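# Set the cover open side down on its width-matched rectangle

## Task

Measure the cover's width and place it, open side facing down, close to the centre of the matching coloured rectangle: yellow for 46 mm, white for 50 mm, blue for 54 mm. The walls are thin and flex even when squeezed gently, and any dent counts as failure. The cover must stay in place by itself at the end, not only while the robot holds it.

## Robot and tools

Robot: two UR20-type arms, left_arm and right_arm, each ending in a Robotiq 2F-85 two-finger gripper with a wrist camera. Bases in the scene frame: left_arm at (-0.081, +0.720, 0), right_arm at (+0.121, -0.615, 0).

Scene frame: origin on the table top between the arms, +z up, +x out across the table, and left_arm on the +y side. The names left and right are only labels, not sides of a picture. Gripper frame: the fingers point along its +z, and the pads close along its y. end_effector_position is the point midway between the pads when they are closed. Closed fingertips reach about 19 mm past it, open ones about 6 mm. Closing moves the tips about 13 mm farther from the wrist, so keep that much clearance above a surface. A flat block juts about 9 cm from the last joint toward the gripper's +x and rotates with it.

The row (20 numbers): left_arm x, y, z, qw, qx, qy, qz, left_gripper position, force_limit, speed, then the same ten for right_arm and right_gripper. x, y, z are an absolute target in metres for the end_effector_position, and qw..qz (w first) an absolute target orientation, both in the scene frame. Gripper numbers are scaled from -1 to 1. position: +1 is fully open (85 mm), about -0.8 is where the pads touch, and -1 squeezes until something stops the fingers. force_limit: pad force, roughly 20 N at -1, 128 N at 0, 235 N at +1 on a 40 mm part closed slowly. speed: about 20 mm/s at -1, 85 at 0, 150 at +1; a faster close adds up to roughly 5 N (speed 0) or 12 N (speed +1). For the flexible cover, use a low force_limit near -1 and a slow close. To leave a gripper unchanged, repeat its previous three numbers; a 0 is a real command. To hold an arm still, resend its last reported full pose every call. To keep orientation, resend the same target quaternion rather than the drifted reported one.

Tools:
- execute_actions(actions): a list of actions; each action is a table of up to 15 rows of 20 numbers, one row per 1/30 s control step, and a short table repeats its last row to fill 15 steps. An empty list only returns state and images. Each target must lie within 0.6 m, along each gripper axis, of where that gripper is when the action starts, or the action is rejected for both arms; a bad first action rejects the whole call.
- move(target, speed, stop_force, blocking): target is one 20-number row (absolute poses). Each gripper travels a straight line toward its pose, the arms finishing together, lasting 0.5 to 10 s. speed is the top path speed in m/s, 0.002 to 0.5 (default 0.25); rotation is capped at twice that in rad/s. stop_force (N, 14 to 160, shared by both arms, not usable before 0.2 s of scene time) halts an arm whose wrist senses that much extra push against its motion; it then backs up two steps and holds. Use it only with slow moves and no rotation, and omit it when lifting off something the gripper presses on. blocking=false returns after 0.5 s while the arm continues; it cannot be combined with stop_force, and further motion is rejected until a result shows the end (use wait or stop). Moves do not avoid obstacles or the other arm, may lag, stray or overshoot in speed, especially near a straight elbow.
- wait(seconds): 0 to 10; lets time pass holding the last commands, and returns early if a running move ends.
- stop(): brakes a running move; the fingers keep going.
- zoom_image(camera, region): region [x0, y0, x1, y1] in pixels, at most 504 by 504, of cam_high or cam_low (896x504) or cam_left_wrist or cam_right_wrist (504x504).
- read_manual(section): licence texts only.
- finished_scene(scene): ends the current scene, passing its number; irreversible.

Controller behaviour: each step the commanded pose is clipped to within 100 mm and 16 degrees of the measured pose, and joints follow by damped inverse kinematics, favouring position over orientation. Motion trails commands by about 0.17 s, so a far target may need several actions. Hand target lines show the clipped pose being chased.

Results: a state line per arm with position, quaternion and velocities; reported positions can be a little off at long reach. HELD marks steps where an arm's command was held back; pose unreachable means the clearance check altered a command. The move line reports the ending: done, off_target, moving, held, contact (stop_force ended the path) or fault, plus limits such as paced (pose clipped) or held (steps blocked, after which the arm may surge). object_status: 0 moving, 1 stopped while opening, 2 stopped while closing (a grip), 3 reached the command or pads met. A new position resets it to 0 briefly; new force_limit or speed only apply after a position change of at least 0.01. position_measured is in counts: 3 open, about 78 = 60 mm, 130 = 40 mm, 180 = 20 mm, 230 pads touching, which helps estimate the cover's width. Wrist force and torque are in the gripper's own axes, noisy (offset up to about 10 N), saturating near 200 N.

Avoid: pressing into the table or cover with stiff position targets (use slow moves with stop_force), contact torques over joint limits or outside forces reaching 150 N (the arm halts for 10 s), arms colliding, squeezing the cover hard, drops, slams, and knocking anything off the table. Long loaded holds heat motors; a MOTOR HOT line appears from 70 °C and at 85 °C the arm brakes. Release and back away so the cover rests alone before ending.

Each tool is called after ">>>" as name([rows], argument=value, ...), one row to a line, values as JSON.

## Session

>>> execute_actions(actions=[])

Scene clock: 0.00 s.
left_arm: end_effector_position=(+0.8502, +0.4595, +0.1254) position_measured=3 object_status=3 end_effector_quat_wxyz=(+0.362, +0.903, -0.065, -0.221) end_effector_velocity=(-0.001, +0.000, +0.000) end_effector_angular_velocity=(+0.001, +0.001, -0.000) | right_arm: end_effector_position=(+0.3212, -0.6199, +0.3103) position_measured=3 object_status=3 end_effector_quat_wxyz=(-0.214, -0.235, +0.934, +0.161) end_effector_velocity=(+0.000, -0.000, +0.000) end_effector_angular_velocity=(-0.000, -0.000, -0.000)
Joint positions: left_arm=[-0.022 -1.019  1.887 -2.009 -2.36  -3.044] | right_arm=[-0.589 -2.206  2.548 -1.401 -1.759 -1.212]
Joint velocities: left_arm=[-0.    -0.001  0.001  0.001  0.001  0.   ] | right_arm=[-0. -0. -0. -0. -0.  0.]
Wrist force (N, on the end effector, along its own x y z axes, offset not removed): no reading
Wrist torque (N m, same axes, about the end effector's origin, offset not removed): no reading
Hand target (left_arm): +0.850, +0.459, +0.125; +0.362, +0.903, -0.065, -0.221
Hand target (right_arm): +0.321, -0.620, +0.310; -0.214, -0.235, +0.934, +0.161
camera_calibration (this result's frames):
cam_left_wrist: T_world_to_cam=[[0.0439195, -0.745979, 0.66452, 0.228434], [-0.71272, 0.442715, 0.54409, 0.359832], [-0.700073, -0.497512, -0.51223, 1.03705], [0, 0, 0, 1]] pos_world=[0.972435, 0.527047, 0.183627]
cam_right_wrist: T_world_to_cam=[[-0.403993, 0.839889, 0.362457, 0.543002], [0.885426, 0.458572, -0.0757158, 0.0492151], [-0.229806, 0.29034, -0.92892, 0.6895], [0, 0, 0, 1]] pos_world=[0.334244, -0.67882, 0.447402]

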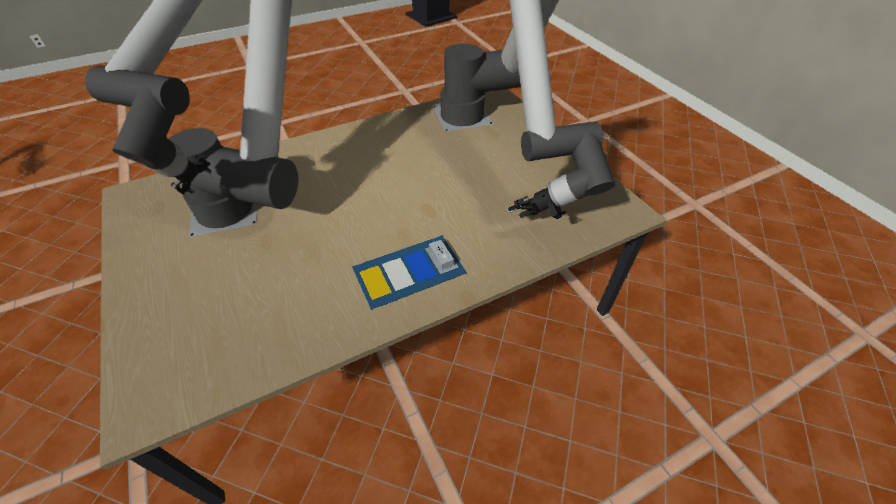

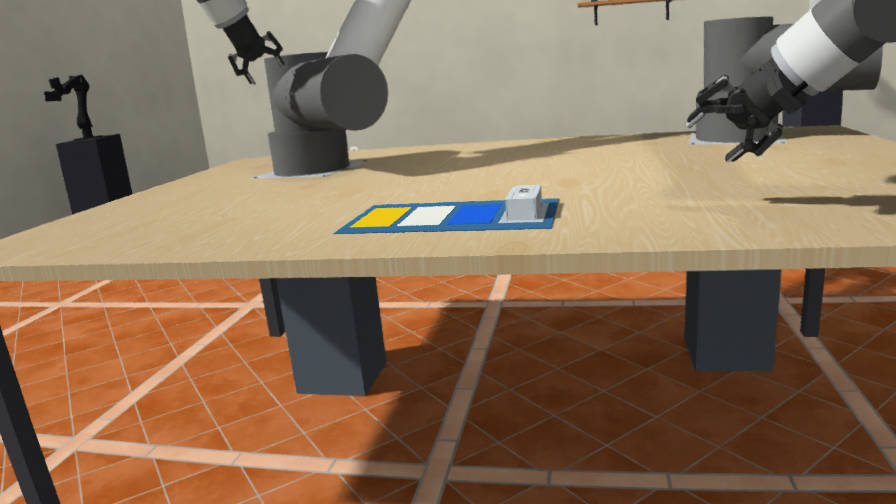

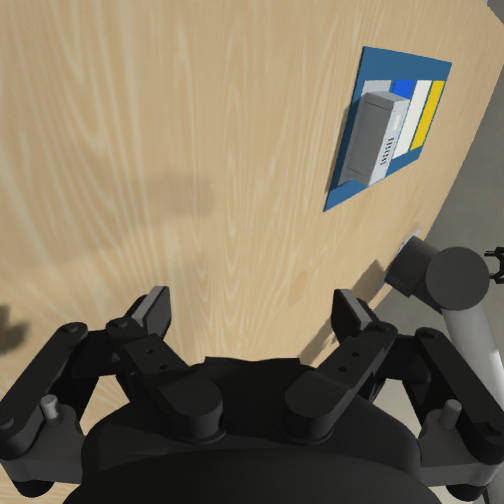

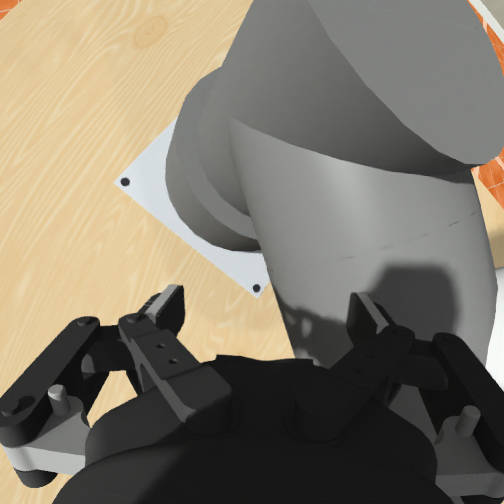

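>>> zoom_image(camera="cam_high", region=[345, 228, 475, 316])

>>> zoom_image(camera="cam_high", region=[412, 230, 472, 290])

>>> zoom_image(camera="cam_low", region=[490, 178, 570, 238])

>>> zoom_image(camera="cam_high", region=[420, 80, 510, 140])

>>> zoom_image(camera="cam_high", region=[170, 180, 270, 250])

Region (345, 228, 475, 316) of cam_high's 896x504 image, scaled by 3.877, with more detail than that image has; it fills the top 341 rows of this view, and the rest is white.

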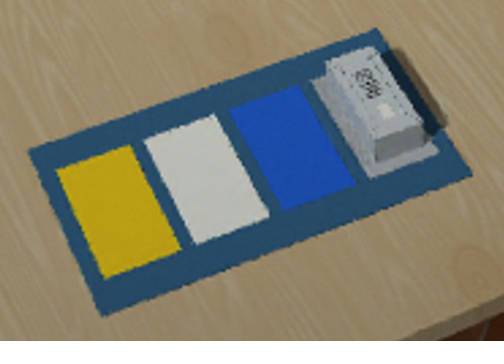

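Region (412, 230, 472, 290) of cam_high's 896x504 image, scaled by 8.400, with more detail than that image has.

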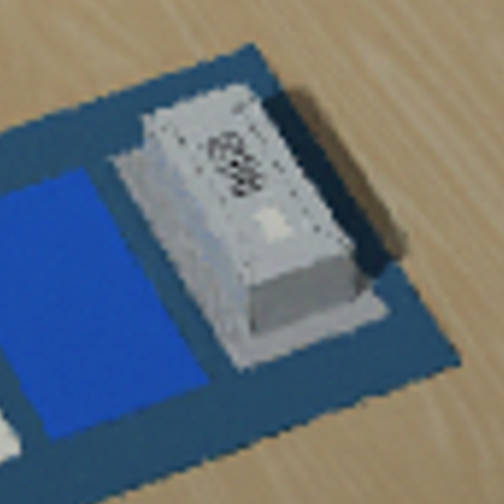

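Region (490, 178, 570, 238) of cam_low's 896x504 image, scaled by 6.300, with more detail than that image has; it fills the top 378 rows of this view, and the rest is white.

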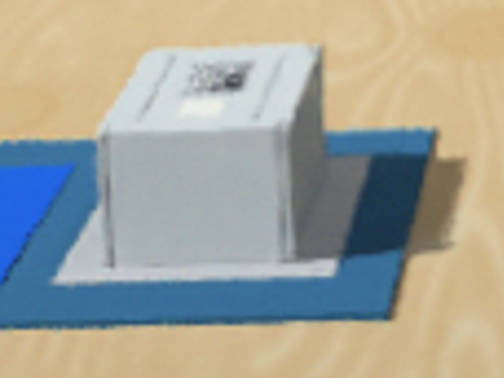

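Region (420, 80, 510, 140) of cam_high's 896x504 image, scaled by 5.600, with more detail than that image has.

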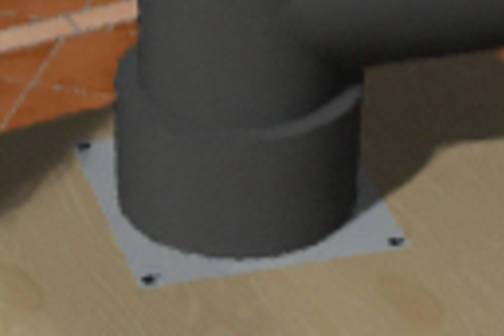

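Region (170, 180, 270, 250) of cam_high's 896x504 image, scaled by 5.040, with more detail than that image has; it fills the top 353 rows of this view, and the rest is white.

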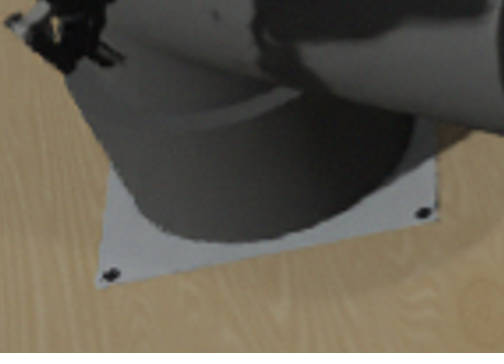

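>>> zoom_image(camera="cam_left_wrist", region=[310, 35, 470, 225])

>>> zoom_image(camera="cam_left_wrist", region=[115, 270, 195, 350])

>>> zoom_image(camera="cam_left_wrist", region=[315, 270, 395, 350])

>>> zoom_image(camera="cam_low", region=[325, 180, 575, 250])

Region (310, 35, 470, 225) of cam_left_wrist's 504x504 image, scaled by 2.653, with more detail than that image has; it fills the left 424 columns of this view, and the rest is white.

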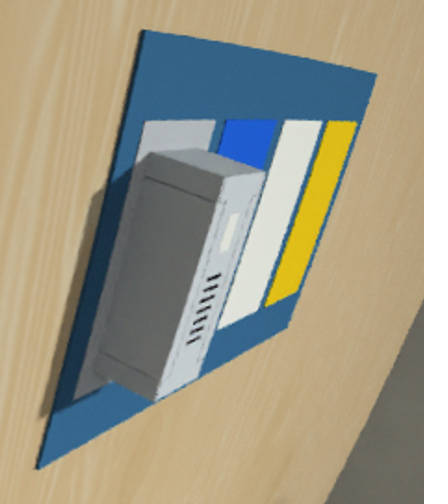

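Region (115, 270, 195, 350) of cam_left_wrist's 504x504 image, scaled by 6.300, with more detail than that image has.

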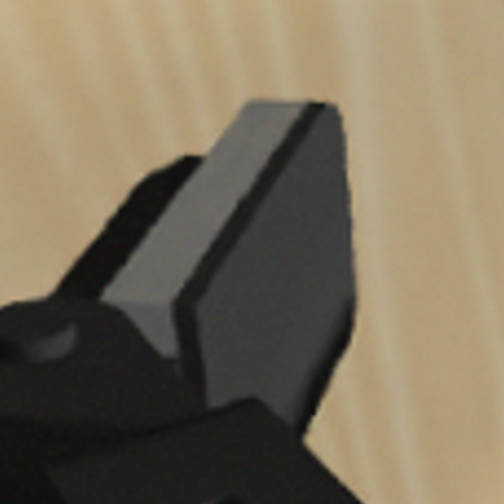

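Region (315, 270, 395, 350) of cam_left_wrist's 504x504 image, scaled by 6.300, with more detail than that image has.

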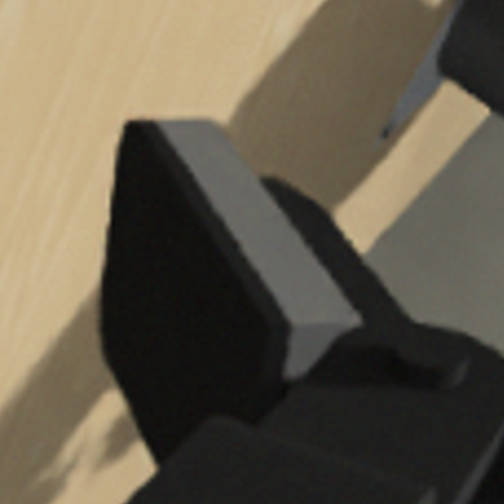

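Region (325, 180, 575, 250) of cam_low's 896x504 image, scaled by 2.016, with more detail than that image has; it fills the top 141 rows of this view, and the rest is white.

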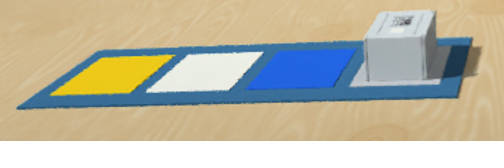

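>>> move(target=[0.836, 0.129, 0.070, 0, 0.99992, -0.013, 0, 1, -1, 0, 0.3212, -0.6199, 0.3103, -0.214, -0.235, 0.934, 0.161, 1, -1, 0], speed=0.5)

Scene clock: 54.97 s.
left_arm: end_effector_position=(+0.8364, +0.1291, +0.0704) position_measured=3 object_status=3 end_effector_quat_wxyz=(+0.001, +1.000, -0.013, +0.000) end_effector_velocity=(-0.000, -0.002, -0.002) end_effector_angular_velocity=(+0.011, -0.003, +0.004) | right_arm: end_effector_position=(+0.3212, -0.6199, +0.3103) position_measured=3 object_status=3 end_effector_quat_wxyz=(-0.214, -0.235, +0.934, +0.161) end_effector_velocity=(-0.000, +0.000, -0.000) end_effector_angular_velocity=(+0.001, +0.001, -0.000)
Joint positions: left_arm=[-0.553 -1.03   1.901 -2.443 -1.572 -3.874] | right_arm=[-0.589 -2.206  2.548 -1.401 -1.759 -1.213]
Joint velocities: left_arm=[-0.005  0.002 -0.003  0.006  0.01  -0.008] | right_arm=[-0.  0.  0.  0.  0. -0.]
Wrist force (N, on the end effector, along its own x y z axes, offset not removed): left_arm=[-5.5 -2.0 6.1] | right_arm=[-0.5 -5.2 3.5]
Wrist torque (N m, same axes, about the end effector's origin, offset not removed): left_arm=[-0.43 0.87 0.23] | right_arm=[-0.94 0.61 -0.10]
Hand target (left_arm): +0.836, +0.129, +0.070; +0.000, +1.000, -0.013, +0.000
Hand target (right_arm): +0.321, -0.620, +0.310; -0.214, -0.235, +0.934, +0.161
Off the commanded pose (left_arm): 0.001 m, 0 deg.
Off the commanded pose (right_arm): 0.000 m, 0 deg.
move: done
camera_calibration (this result's frames):
cam_left_wrist: T_world_to_cam=[[-0.0140314, -0.999701, -0.0200043, 0.148526], [-0.95146, 0.00719738, 0.307689, 0.798775], [-0.307453, 0.0233506, -0.951277, 0.470131], [0, 0, 0, 1]] pos_world=[0.906629, 0.131755, 0.204421]
cam_right_wrist: T_world_to_cam=[[-0.404392, 0.839388, 0.363174, 0.542616], [0.885159, 0.459119, -0.0755229, 0.0496228], [-0.230133, 0.290926, -0.928655, 0.689873], [0, 0, 0, 1]] pos_world=[0.334268, -0.67895, 0.447338]

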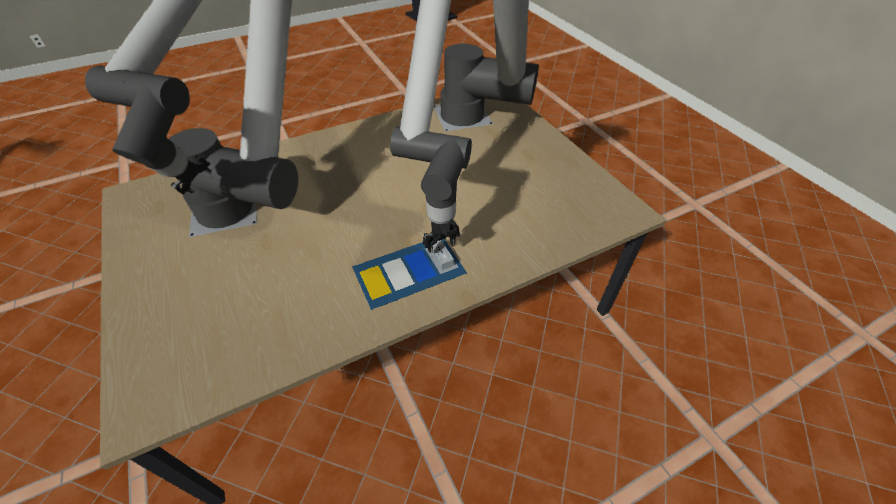

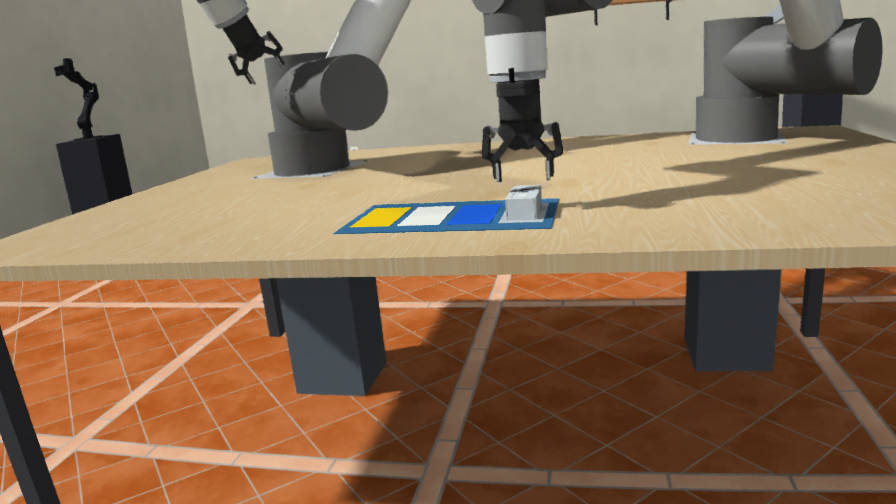

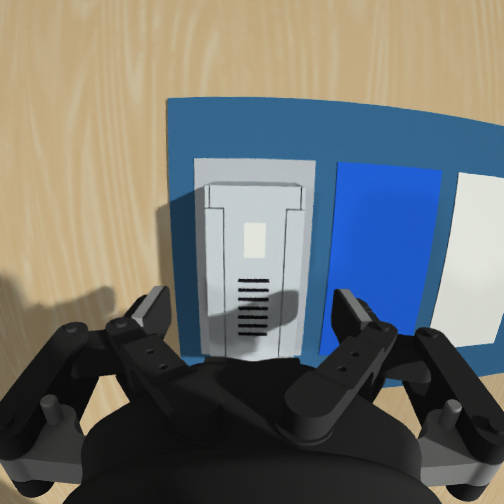

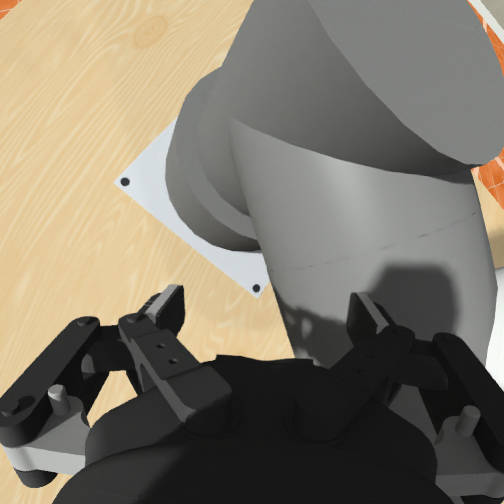

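>>> zoom_image(camera="cam_left_wrist", region=[185, 150, 345, 230])

>>> zoom_image(camera="cam_left_wrist", region=[155, 265, 345, 370])

>>> zoom_image(camera="cam_left_wrist", region=[178, 148, 333, 363])

>>> zoom_image(camera="cam_left_wrist", region=[305, 150, 465, 230])

Region (185, 150, 345, 230) of cam_left_wrist's 504x504 image, scaled by 3.150, with more detail than that image has.

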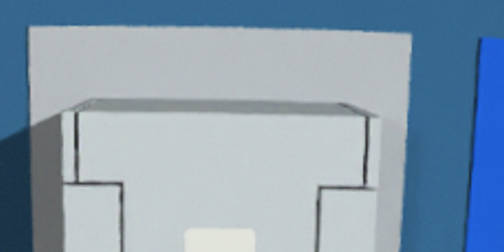

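Region (155, 265, 345, 370) of cam_left_wrist's 504x504 image, scaled by 2.653, with more detail than that image has; it fills the top 279 rows of this view, and the rest is white.

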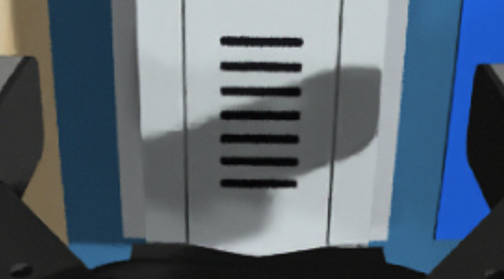

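Region (178, 148, 333, 363) of cam_left_wrist's 504x504 image, scaled by 2.344, with more detail than that image has; it fills the left 363 columns of this view, and the rest is white.

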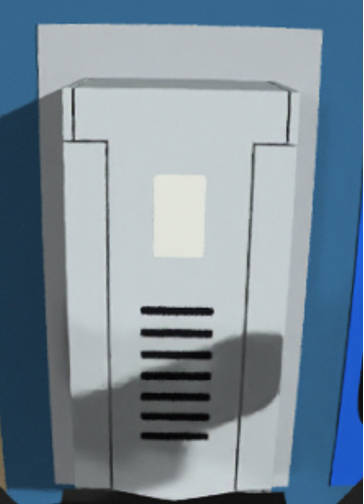

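Region (305, 150, 465, 230) of cam_left_wrist's 504x504 image, scaled by 3.150, with more detail than that image has.

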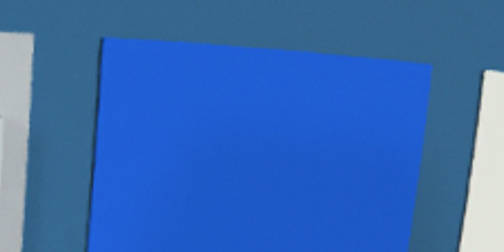

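>>> execute_actions([
  [[0.836,0.1288,0.0698,0,0.99992,-0.013,0,0.475,-1,0.3,0.3212,-0.6199,0.3103,-0.214,-0.235,0.934,0.161,1,-1,0],[0.836,0.1285,0.0687,0,0.99992,-0.013,0,0.475,-1,0.3,0.3212,-0.6199,0.3103,-0.214,-0.235,0.934,0.161,1,-1,0],[0.836,0.1282,0.0663,0,0.99992,-0.013,0,0.475,-1,0.3,0.3212,-0.6199,0.3103,-0.214,-0.235,0.934,0.161,1,-1,0],[0.836,0.1281,0.0624,0,0.99992,-0.013,0,0.475,-1,0.3,0.3212,-0.6199,0.3103,-0.214,-0.235,0.934,0.161,1,-1,0],[0.836,0.1281,0.0575,0,0.99992,-0.013,0,0.475,-1,0.3,0.3212,-0.6199,0.3103,-0.214,-0.235,0.934,0.161,1,-1,0],[0.836,0.1281,0.0520,0,0.99992,-0.013,0,0.475,-1,0.3,0.3212,-0.6199,0.3103,-0.214,-0.235,0.934,0.161,1,-1,0],[0.836,0.1281,0.0465,0,0.99992,-0.013,0,0.475,-1,0.3,0.3212,-0.6199,0.3103,-0.214,-0.235,0.934,0.161,1,-1,0],[0.836,0.1281,0.0416,0,0.99992,-0.013,0,0.475,-1,0.3,0.3212,-0.6199,0.3103,-0.214,-0.235,0.934,0.161,1,-1,0],[0.836,0.1281,0.0377,0,0.99992,-0.013,0,0.475,-1,0.3,0.3212,-0.6199,0.3103,-0.214,-0.235,0.934,0.161,1,-1,0],[0.836,0.1281,0.0353,0,0.99992,-0.013,0,0.475,-1,0.3,0.3212,-0.6199,0.3103,-0.214,-0.235,0.934,0.161,1,-1,0],[0.836,0.1281,0.0342,0,0.99992,-0.013,0,0.475,-1,0.3,0.3212,-0.6199,0.3103,-0.214,-0.235,0.934,0.161,1,-1,0],[0.836,0.1281,0.0340,0,0.99992,-0.013,0,0.36,-1,-0.3,0.3212,-0.6199,0.3103,-0.214,-0.235,0.934,0.161,1,-1,0]],
  [[0.836,0.1281,0.0340,0,0.99992,-0.013,0,0.36,-1,-0.3,0.3212,-0.6199,0.3103,-0.214,-0.235,0.934,0.161,1,-1,0],[0.836,0.1281,0.0340,0,0.99992,-0.013,0,-1,-1,-1,0.3212,-0.6199,0.3103,-0.214,-0.235,0.934,0.161,1,-1,0]],
])

Scene clock: 93.70 s.
left_arm: end_effector_position=(+0.8360, +0.1281, +0.0341) position_measured=100 object_status=0 end_effector_quat_wxyz=(+0.000, +1.000, -0.013, +0.000) end_effector_velocity=(+0.001, -0.001, +0.001) end_effector_angular_velocity=(-0.002, -0.001, +0.000) | right_arm: end_effector_position=(+0.3212, -0.6199, +0.3103) position_measured=3 object_status=3 end_effector_quat_wxyz=(-0.214, -0.235, +0.934, +0.161) end_effector_velocity=(-0.001, +0.001, -0.001) end_effector_angular_velocity=(+0.001, +0.001, -0.000)
Joint positions: left_arm=[-0.555 -0.995  1.91  -2.486 -1.571 -3.874] | right_arm=[-0.589 -2.206  2.548 -1.401 -1.759 -1.213]
Joint velocities: left_arm=[ 0.001 -0.    -0.001 -0.001 -0.001  0.   ] | right_arm=[ 0.    -0.001  0.002  0.001  0.     0.   ]
Wrist force (N, on the end effector, along its own x y z axes, offset not removed): left_arm=[-3.3 -3.4 -0.6] | right_arm=[-0.6 -7.2 2.9]
Wrist torque (N m, same axes, about the end effector's origin, offset not removed): left_arm=[-0.54 0.37 0.26] | right_arm=[-1.32 0.72 -0.09]
Hand target (left_arm): +0.836, +0.128, +0.034; -0.000, +1.000, -0.013, -0.000
Hand target (right_arm): +0.321, -0.620, +0.310; -0.214, -0.235, +0.934, +0.161
Off the commanded pose (left_arm): 0.000 m, 0 deg.
Off the commanded pose (right_arm): 0.000 m, 0 deg.
Step readings (end_effector_position; steps 1 to 15: 1st action; 16 to 30: 2nd action):
0: left_arm (+0.8364, +0.1287, +0.0702) | right_arm (+0.3212, -0.6199, +0.3103)
1: left_arm (+0.8364, +0.1287, +0.0702) | right_arm (+0.3212, -0.6199, +0.3103)
2: left_arm (+0.8364, +0.1287, +0.0702) | right_arm (+0.3212, -0.6199, +0.3103)
4: left_arm (+0.8363, +0.1286, +0.0695) | right_arm (+0.3212, -0.6199, +0.3103)
8: left_arm (+0.8362, +0.1282, +0.0605) | right_arm (+0.3212, -0.6199, +0.3103)
15: left_arm (+0.8359, +0.1282, +0.0388) | right_arm (+0.3212, -0.6199, +0.3103)
16: left_arm (+0.8359, +0.1282, +0.0376) | right_arm (+0.3212, -0.6199, +0.3103)
17: left_arm (+0.8359, +0.1281, +0.0367) | right_arm (+0.3212, -0.6199, +0.3103)
19: left_arm (+0.8360, +0.1281, +0.0355) | right_arm (+0.3212, -0.6199, +0.3103)
23: left_arm (+0.8360, +0.1281, +0.0345) | right_arm (+0.3212, -0.6199, +0.3103)
30: end_effector_position above
camera_calibration (this result's frames):
cam_left_wrist: T_world_to_cam=[[-0.0143472, -0.999667, -0.0214294, 0.14711], [-0.951365, 0.00705188, 0.307985, 0.809522], [-0.307732, 0.0248059, -0.95115, 0.435577], [0, 0, 0, 1]] pos_world=[0.906303, 0.130547, 0.168131]
cam_right_wrist: T_world_to_cam=[[-0.404392, 0.839388, 0.363174, 0.542616], [0.885159, 0.459119, -0.0755226, 0.0496226], [-0.230133, 0.290926, -0.928655, 0.689874], [0, 0, 0, 1]] pos_world=[0.334269, -0.678951, 0.447338]

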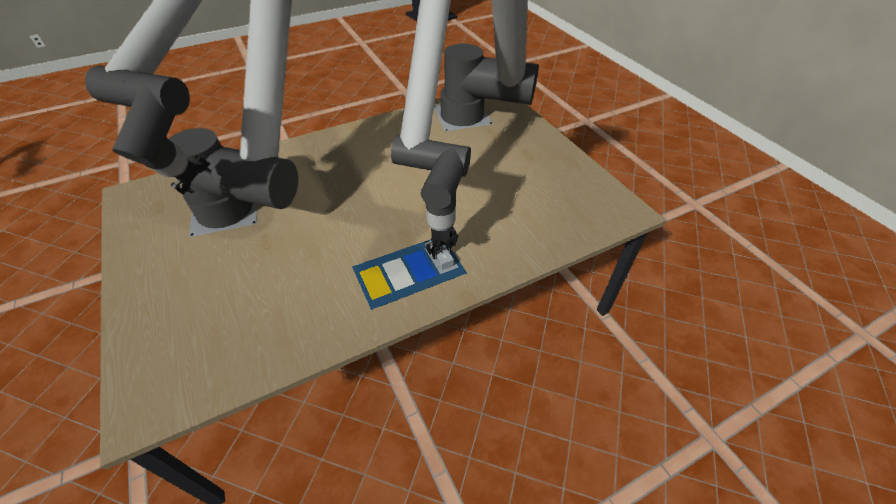

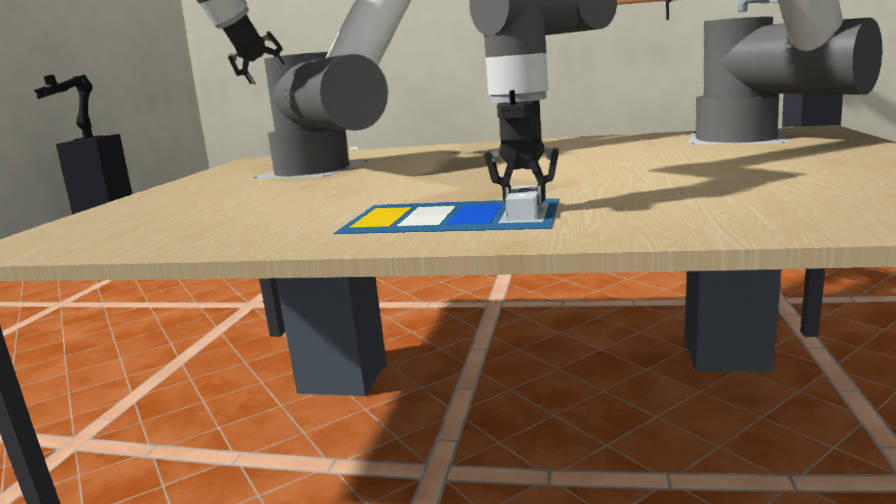

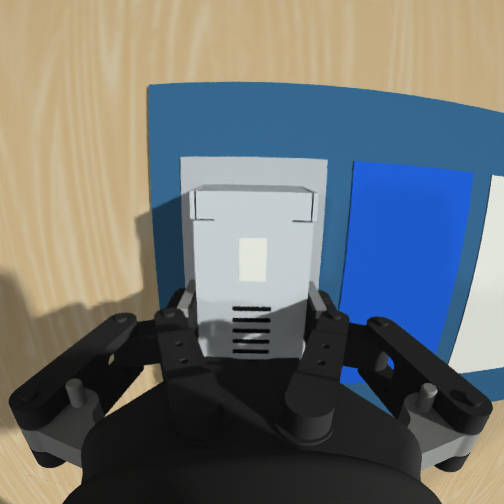

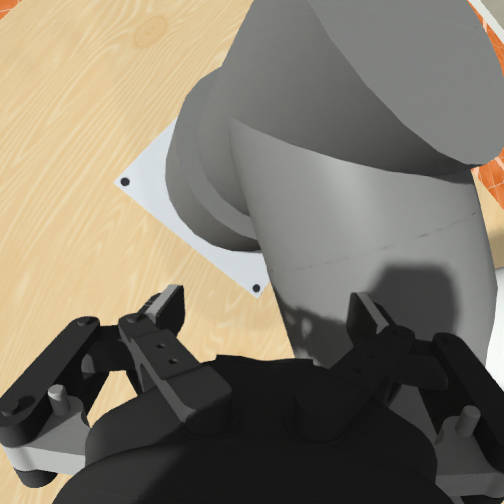

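>>> execute_actions(actions=[])

>>> zoom_image(camera="cam_left_wrist", region=[173, 148, 338, 248])

Scene clock: 95.67 s.
left_arm: end_effector_position=(+0.8360, +0.1281, +0.0340) position_measured=100 object_status=2 end_effector_quat_wxyz=(-0.000, +1.000, -0.013, -0.000) end_effector_velocity=(-0.001, -0.000, -0.001) end_effector_angular_velocity=(+0.002, -0.000, -0.001) | right_arm: end_effector_position=(+0.3212, -0.6199, +0.3103) position_measured=3 object_status=3 end_effector_quat_wxyz=(-0.214, -0.235, +0.934, +0.161) end_effector_velocity=(-0.001, +0.000, -0.001) end_effector_angular_velocity=(-0.000, -0.000, -0.001)
Joint positions: left_arm=[-0.555 -0.995  1.91  -2.486 -1.571 -3.874] | right_arm=[-0.589 -2.206  2.548 -1.401 -1.759 -1.213]
Joint velocities: left_arm=[-0.001  0.     0.001  0.     0.001 -0.   ] | right_arm=[-0.001 -0.002  0.001 -0.    -0.    -0.   ]
Wrist force (N, on the end effector, along its own x y z axes, offset not removed): left_arm=[-2.7 -1.9 -1.2] | right_arm=[-0.5 -7.1 3.1]
Wrist torque (N m, same axes, about the end effector's origin, offset not removed): left_arm=[-0.42 0.48 0.20] | right_arm=[-1.37 0.66 -0.04]
Hand target (left_arm): +0.836, +0.128, +0.034; -0.000, +1.000, -0.013, -0.000
Hand target (right_arm): +0.321, -0.620, +0.310; -0.214, -0.235, +0.934, +0.161
Off the commanded pose (left_arm): 0.000 m, 0 deg.
Off the commanded pose (right_arm): 0.000 m, 0 deg.
camera_calibration (this result's frames):
cam_left_wrist: T_world_to_cam=[[-0.0143486, -0.999666, -0.0214866, 0.147143], [-0.951346, 0.00703401, 0.308044, 0.809511], [-0.30779, 0.0248612, -0.951129, 0.435489], [0, 0, 0, 1]] pos_world=[0.906276, 0.130573, 0.168002]
cam_right_wrist: T_world_to_cam=[[-0.404392, 0.839388, 0.363174, 0.542617], [0.885159, 0.459119, -0.0755224, 0.0496223], [-0.230133, 0.290926, -0.928655, 0.689874], [0, 0, 0, 1]] pos_world=[0.334269, -0.678951, 0.447338]

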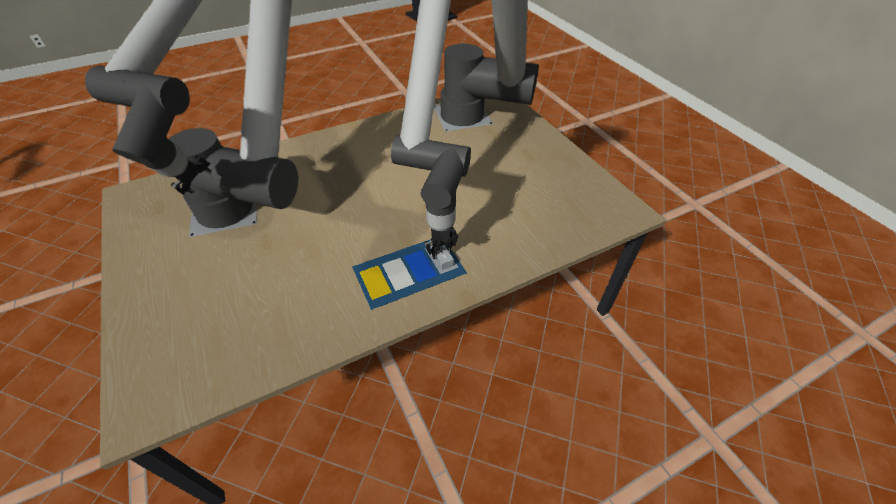

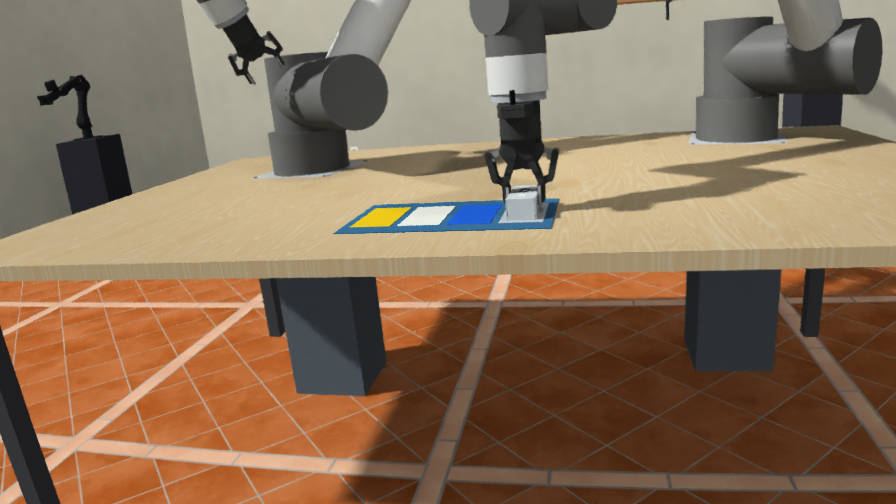

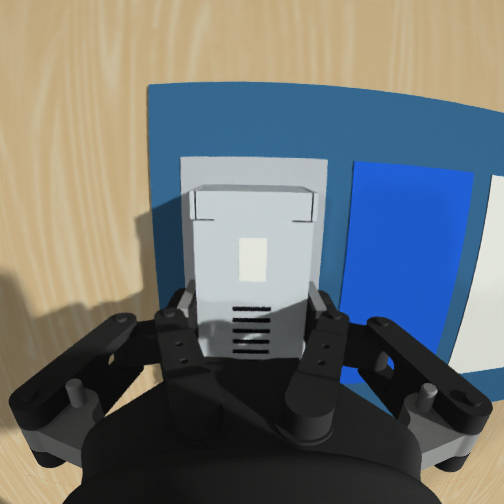

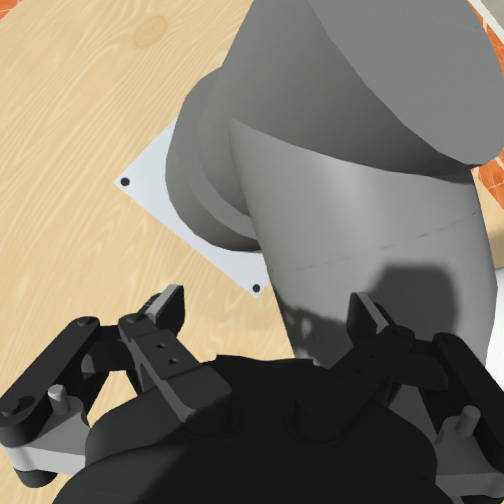

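Region (173, 148, 338, 248) of cam_left_wrist's 504x504 image, scaled by 3.055, with more detail than that image has; it fills the top 305 rows of this view, and the rest is white.

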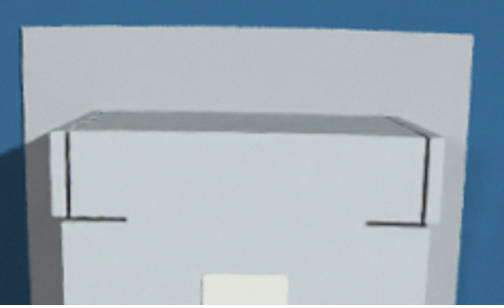

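>>> execute_actions([
  [[0.836,0.1281,0.0344,0,0.99992,-0.013,0,-1,-1,-1,0.3212,-0.6199,0.3103,-0.214,-0.235,0.934,0.161,1,-1,0],[0.836,0.1281,0.0361,0,0.99992,-0.013,0,-1,-1,-1,0.3212,-0.6199,0.3103,-0.214,-0.235,0.934,0.161,1,-1,0],[0.836,0.12795,0.039,0,0.99992,-0.013,0,-1,-1,-1,0.3212,-0.6199,0.3103,-0.214,-0.235,0.934,0.161,1,-1,0],[0.836,0.127,0.0419,0,0.99992,-0.013,0,-1,-1,-1,0.3212,-0.6199,0.3103,-0.214,-0.235,0.934,0.161,1,-1,0],[0.8359,0.12473,0.0436,0,0.99992,-0.013,0,-1,-1,-1,0.3212,-0.6199,0.3103,-0.214,-0.235,0.934,0.161,1,-1,0],[0.8358,0.12084,0.044,0,0.99992,-0.013,0,-1,-1,-1,0.3212,-0.6199,0.3103,-0.214,-0.235,0.934,0.161,1,-1,0],[0.8357,0.11528,0.044,0,0.99992,-0.013,0,-1,-1,-1,0.3212,-0.6199,0.3103,-0.214,-0.235,0.934,0.161,1,-1,0],[0.8355,0.10816,0.044,0,0.99992,-0.013,0,-1,-1,-1,0.3212,-0.6199,0.3103,-0.214,-0.235,0.934,0.161,1,-1,0],[0.8353,0.09975,0.044,0,0.99992,-0.013,0,-1,-1,-1,0.3212,-0.6199,0.3103,-0.214,-0.235,0.934,0.161,1,-1,0],[0.835,0.09041,0.044,0,0.99992,-0.013,0,-1,-1,-1,0.3212,-0.6199,0.3103,-0.214,-0.235,0.934,0.161,1,-1,0],[0.83475,0.0806,0.044,0,0.99992,-0.013,0,-1,-1,-1,0.3212,-0.6199,0.3103,-0.214,-0.235,0.934,0.161,1,-1,0],[0.8345,0.07079,0.044,0,0.99992,-0.013,0,-1,-1,-1,0.3212,-0.6199,0.3103,-0.214,-0.235,0.934,0.161,1,-1,0],[0.8342,0.06145,0.044,0,0.99992,-0.013,0,-1,-1,-1,0.3212,-0.6199,0.3103,-0.214,-0.235,0.934,0.161,1,-1,0],[0.834,0.05304,0.044,0,0.99992,-0.013,0,-1,-1,-1,0.3212,-0.6199,0.3103,-0.214,-0.235,0.934,0.161,1,-1,0],[0.8338,0.04592,0.044,0,0.99992,-0.013,0,-1,-1,-1,0.3212,-0.6199,0.3103,-0.214,-0.235,0.934,0.161,1,-1,0]],
  [[0.8337,0.04036,0.044,0,0.99992,-0.013,0,-1,-1,-1,0.3212,-0.6199,0.3103,-0.214,-0.235,0.934,0.161,1,-1,0],[0.8336,0.03647,0.04385,0,0.99992,-0.013,0,-1,-1,-1,0.3212,-0.6199,0.3103,-0.214,-0.235,0.934,0.161,1,-1,0],[0.8335,0.0342,0.04304,0,0.99992,-0.013,0,-1,-1,-1,0.3212,-0.6199,0.3103,-0.214,-0.235,0.934,0.161,1,-1,0],[0.8335,0.03325,0.04144,0,0.99992,-0.013,0,-1,-1,-1,0.3212,-0.6199,0.3103,-0.214,-0.235,0.934,0.161,1,-1,0],[0.8335,0.0331,0.03935,0,0.99992,-0.013,0,-1,-1,-1,0.3212,-0.6199,0.3103,-0.214,-0.235,0.934,0.161,1,-1,0],[0.8335,0.0331,0.03726,0,0.99992,-0.013,0,-1,-1,-1,0.3212,-0.6199,0.3103,-0.214,-0.235,0.934,0.161,1,-1,0],[0.8335,0.0331,0.03566,0,0.99992,-0.013,0,-1,-1,-1,0.3212,-0.6199,0.3103,-0.214,-0.235,0.934,0.161,1,-1,0],[0.8335,0.0331,0.03485,0,0.99992,-0.013,0,-1,-1,-1,0.3212,-0.6199,0.3103,-0.214,-0.235,0.934,0.161,1,-1,0],[0.8335,0.0331,0.0347,0,0.99992,-0.013,0,-1,-1,-1,0.3212,-0.6199,0.3103,-0.214,-0.235,0.934,0.161,1,-1,0]],
])

Scene clock: 116.83 s.
left_arm: end_effector_position=(+0.8334, +0.0340, +0.0355) position_measured=100 object_status=2 end_effector_quat_wxyz=(+0.000, +1.000, -0.013, -0.000) end_effector_velocity=(+0.001, -0.009, -0.006) end_effector_angular_velocity=(-0.002, -0.001, +0.001) | right_arm: end_effector_position=(+0.3212, -0.6199, +0.3103) position_measured=3 object_status=3 end_effector_quat_wxyz=(-0.214, -0.235, +0.934, +0.161) end_effector_velocity=(-0.000, +0.001, -0.001) end_effector_angular_velocity=(+0.002, +0.002, +0.001)
Joint positions: left_arm=[-0.617 -0.956  1.828 -2.442 -1.571 -3.936] | right_arm=[-0.589 -2.206  2.548 -1.401 -1.759 -1.213]
Joint velocities: left_arm=[-0.004  0.01  -0.008 -0.005 -0.    -0.005] | right_arm=[ 0.001  0.002  0.001 -0.     0.    -0.   ]
Wrist force (N, on the end effector, along its own x y z axes, offset not removed): left_arm=[-1.1 -2.6 6.7] | right_arm=[-0.3 -5.4 3.1]
Wrist torque (N m, same axes, about the end effector's origin, offset not removed): left_arm=[-0.60 -0.07 0.21] | right_arm=[-1.04 0.62 -0.03]
Hand target (left_arm): +0.834, +0.033, +0.035; +0.000, +1.000, -0.013, +0.000
Hand target (right_arm): +0.321, -0.620, +0.310; -0.214, -0.235, +0.934, +0.161
Off the commanded pose (left_arm): 0.001 m, 0 deg.
Off the commanded pose (right_arm): 0.000 m, 0 deg.
Step readings (end_effector_position; steps 1 to 15: 1st action; 16 to 30: 2nd action):
0: left_arm (+0.8360, +0.1281, +0.0340) | right_arm (+0.3212, -0.6199, +0.3103)
1: left_arm (+0.8360, +0.1281, +0.0340) | right_arm (+0.3212, -0.6199, +0.3103)
2: left_arm (+0.8360, +0.1281, +0.0340) | right_arm (+0.3212, -0.6199, +0.3103)
4: left_arm (+0.8359, +0.1282, +0.0348) | right_arm (+0.3212, -0.6199, +0.3103)
8: left_arm (+0.8357, +0.1247, +0.0401) | right_arm (+0.3212, -0.6199, +0.3103)
15: left_arm (+0.8340, +0.0837, +0.0438) | right_arm (+0.3212, -0.6199, +0.3103)
16: left_arm (+0.8337, +0.0756, +0.0439) | right_arm (+0.3212, -0.6199, +0.3103)
17: left_arm (+0.8334, +0.0680, +0.0441) | right_arm (+0.3212, -0.6199, +0.3103)
19: left_arm (+0.8331, +0.0547, +0.0441) | right_arm (+0.3212, -0.6199, +0.3103)
23: left_arm (+0.8331, +0.0401, +0.0407) | right_arm (+0.3212, -0.6199, +0.3103)
30: end_effector_position above
camera_calibration (this result's frames):
cam_left_wrist: T_world_to_cam=[[-0.0143702, -0.999667, -0.0214472, 0.0531249], [-0.951327, 0.00706517, 0.308103, 0.807218], [-0.307848, 0.0248308, -0.951111, 0.438535], [0, 0, 0, 1]] pos_world=[0.903694, 0.0365149, 0.169529]
cam_right_wrist: T_world_to_cam=[[-0.404392, 0.839388, 0.363174, 0.542617], [0.885159, 0.459119, -0.0755225, 0.0496224], [-0.230133, 0.290926, -0.928655, 0.689874], [0, 0, 0, 1]] pos_world=[0.334269, -0.678951, 0.447338]

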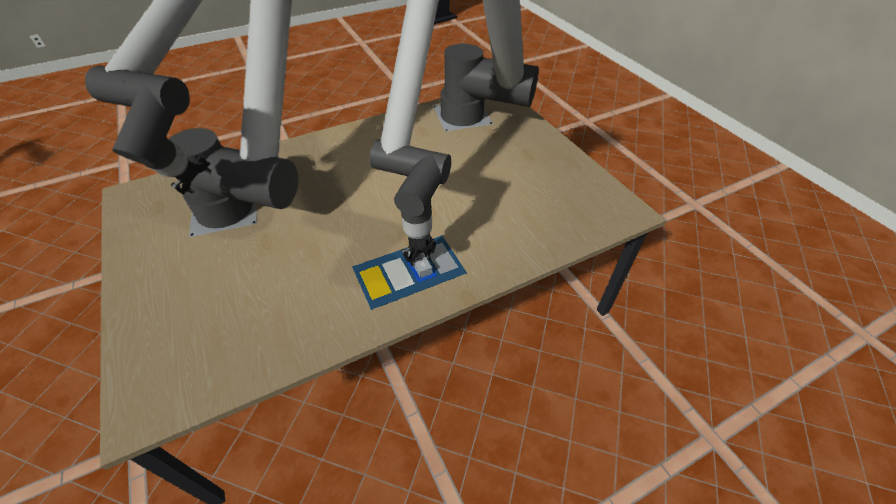

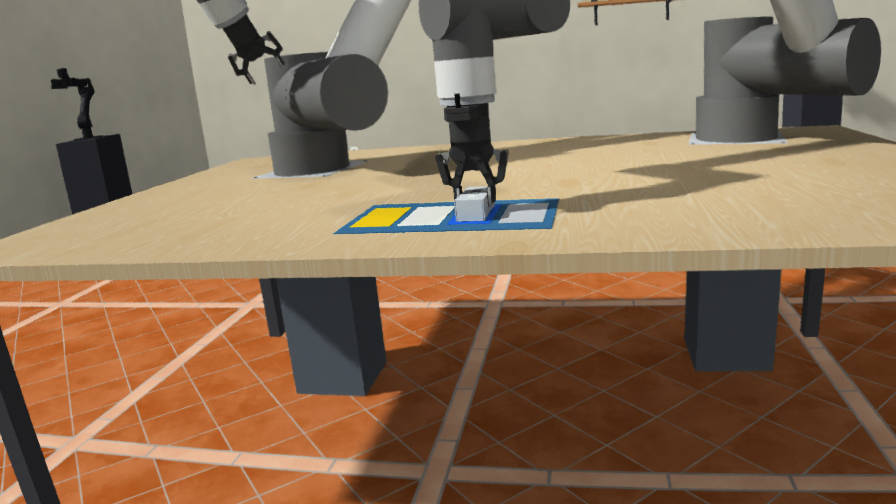

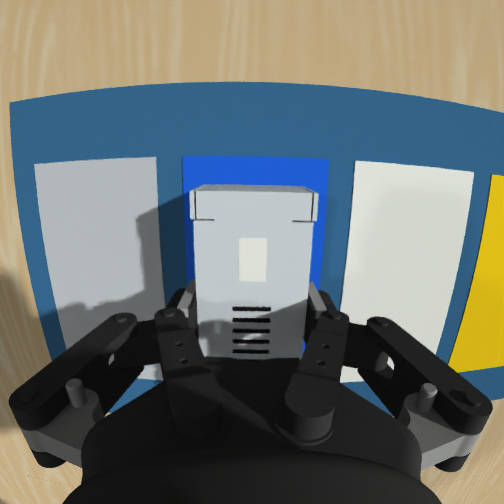

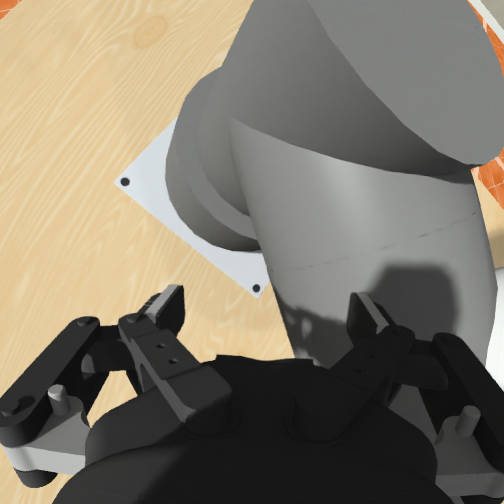

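>>> execute_actions([
  [[0.8335,0.0331,0.0347,0,0.99992,-0.013,0,0.65,-1,0.2,0.3212,-0.6199,0.3103,-0.214,-0.235,0.934,0.161,1,-1,0],[0.8335,0.0331,0.0347,0,0.99992,-0.013,0,0.65,-1,0.2,0.3212,-0.6199,0.3103,-0.214,-0.235,0.934,0.161,1,-1,0],[0.8335,0.0331,0.0347,0,0.99992,-0.013,0,0.65,-1,0.2,0.3212,-0.6199,0.3103,-0.214,-0.235,0.934,0.161,1,-1,0],[0.8335,0.0331,0.0353,0,0.99992,-0.013,0,0.65,-1,0.2,0.3212,-0.6199,0.3103,-0.214,-0.235,0.934,0.161,1,-1,0],[0.8335,0.0331,0.0389,0,0.99992,-0.013,0,0.65,-1,0.2,0.3212,-0.6199,0.3103,-0.214,-0.235,0.934,0.161,1,-1,0],[0.8335,0.0331,0.0458,0,0.99992,-0.013,0,0.65,-1,0.2,0.3212,-0.6199,0.3103,-0.214,-0.235,0.934,0.161,1,-1,0],[0.8335,0.0331,0.0549,0,0.99992,-0.013,0,0.65,-1,0.2,0.3212,-0.6199,0.3103,-0.214,-0.235,0.934,0.161,1,-1,0],[0.8335,0.0331,0.0639,0,0.99992,-0.013,0,0.65,-1,0.2,0.3212,-0.6199,0.3103,-0.214,-0.235,0.934,0.161,1,-1,0],[0.8335,0.0331,0.0708,0,0.99992,-0.013,0,0.65,-1,0.2,0.3212,-0.6199,0.3103,-0.214,-0.235,0.934,0.161,1,-1,0],[0.8335,0.0331,0.0744,0,0.99992,-0.013,0,0.65,-1,0.2,0.3212,-0.6199,0.3103,-0.214,-0.235,0.934,0.161,1,-1,0],[0.8335,0.0331,0.0750,0,0.99992,-0.013,0,0.65,-1,0.2,0.3212,-0.6199,0.3103,-0.214,-0.235,0.934,0.161,1,-1,0]],
])

>>> zoom_image(camera="cam_left_wrist", region=[168, 148, 343, 363])

Scene clock: 125.33 s.
left_arm: end_effector_position=(+0.8336, +0.0330, +0.0686) position_measured=48 object_status=0 end_effector_quat_wxyz=(+0.000, +1.000, -0.013, +0.000) end_effector_velocity=(-0.001, +0.000, +0.057) end_effector_angular_velocity=(+0.001, +0.003, +0.000) | right_arm: end_effector_position=(+0.3212, -0.6199, +0.3103) position_measured=3 object_status=3 end_effector_quat_wxyz=(-0.214, -0.235, +0.934, +0.161) end_effector_velocity=(-0.000, +0.001, -0.000) end_effector_angular_velocity=(-0.000, -0.000, +0.000)
Joint positions: left_arm=[-0.617 -0.986  1.818 -2.404 -1.571 -3.937] | right_arm=[-0.589 -2.206  2.548 -1.401 -1.759 -1.213]
Joint velocities: left_arm=[ 0.    -0.051 -0.017  0.07  -0.002 -0.   ] | right_arm=[ 0.001 -0.001  0.     0.     0.     0.001]
Wrist force (N, on the end effector, along its own x y z axes, offset not removed): left_arm=[-2.0 -1.1 3.8] | right_arm=[-0.3 -5.4 4.9]
Wrist torque (N m, same axes, about the end effector's origin, offset not removed): left_arm=[-0.28 0.17 0.26] | right_arm=[-1.08 0.65 -0.04]
Hand target (left_arm): +0.833, +0.033, +0.075; +0.000, +1.000, -0.013, +0.000
Hand target (right_arm): +0.321, -0.620, +0.310; -0.214, -0.235, +0.934, +0.161
Off the commanded pose (left_arm): 0.006 m, 0 deg.
Off the commanded pose (right_arm): 0.000 m, 0 deg.
Step readings (end_effector_position):
0: left_arm (+0.8335, +0.0331, +0.0347) | right_arm (+0.3212, -0.6199, +0.3103)
1: left_arm (+0.8335, +0.0331, +0.0347) | right_arm (+0.3212, -0.6199, +0.3103)
2: left_arm (+0.8335, +0.0331, +0.0347) | right_arm (+0.3212, -0.6199, +0.3103)
4: left_arm (+0.8335, +0.0331, +0.0347) | right_arm (+0.3212, -0.6199, +0.3103)
8: left_arm (+0.8335, +0.0331, +0.0398) | right_arm (+0.3212, -0.6199, +0.3103)
15: end_effector_position above
camera_calibration (this result's frames):
cam_left_wrist: T_world_to_cam=[[-0.0143411, -0.999673, -0.0211544, 0.0527712], [-0.951447, 0.0071373, 0.307729, 0.797313], [-0.307477, 0.0245405, -0.951239, 0.469825], [0, 0, 0, 1]] pos_world=[0.903819, 0.0355336, 0.202676]
cam_right_wrist: T_world_to_cam=[[-0.404392, 0.839388, 0.363174, 0.542617], [0.885159, 0.459119, -0.0755223, 0.0496224], [-0.230133, 0.290926, -0.928655, 0.689874], [0, 0, 0, 1]] pos_world=[0.334269, -0.678951, 0.447338]

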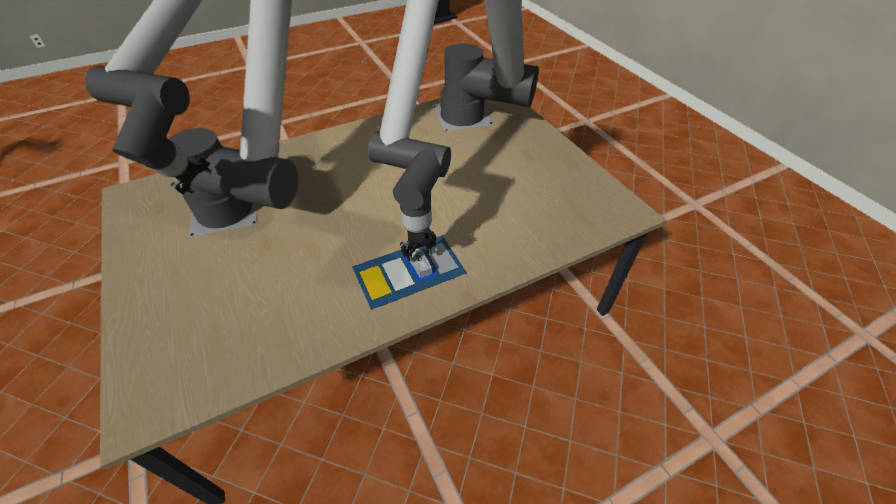

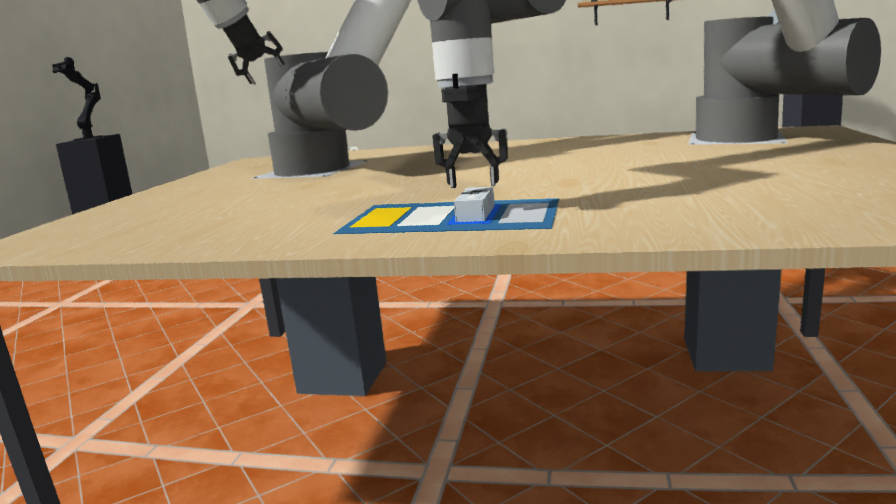

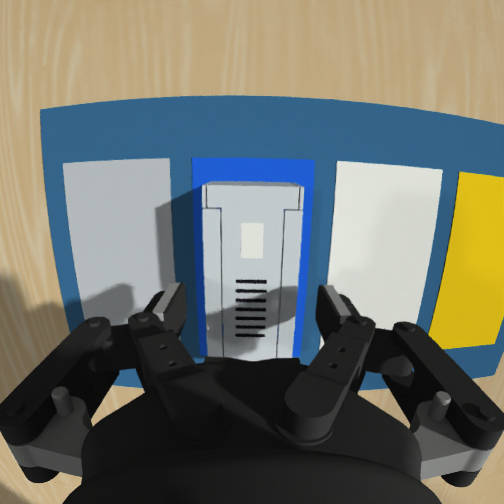

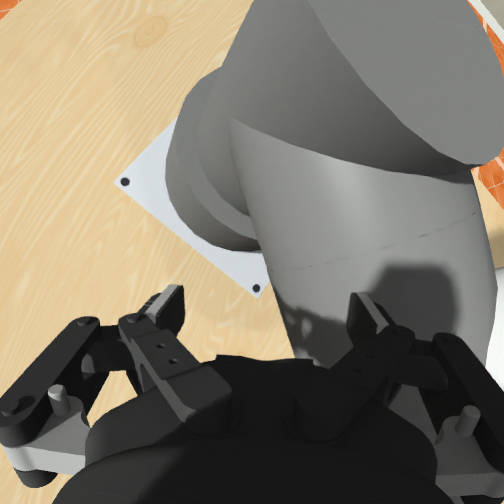

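Region (168, 148, 343, 363) of cam_left_wrist's 504x504 image, scaled by 2.344, with more detail than that image has; it fills the left 410 columns of this view, and the rest is white.

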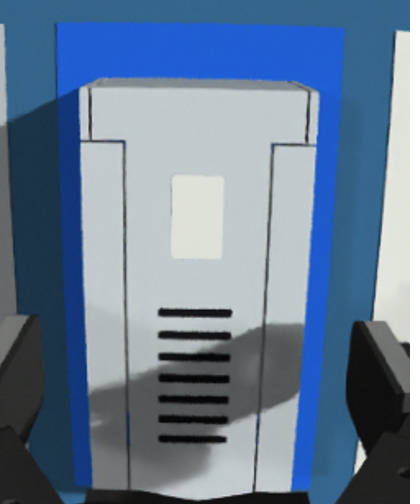

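The cover measured about 54 mm and now sits centred on blue. Its walls have sprung back flush and the gripper is clear.

>>> finished_scene(scene=2)

The scene is finished: the task was done.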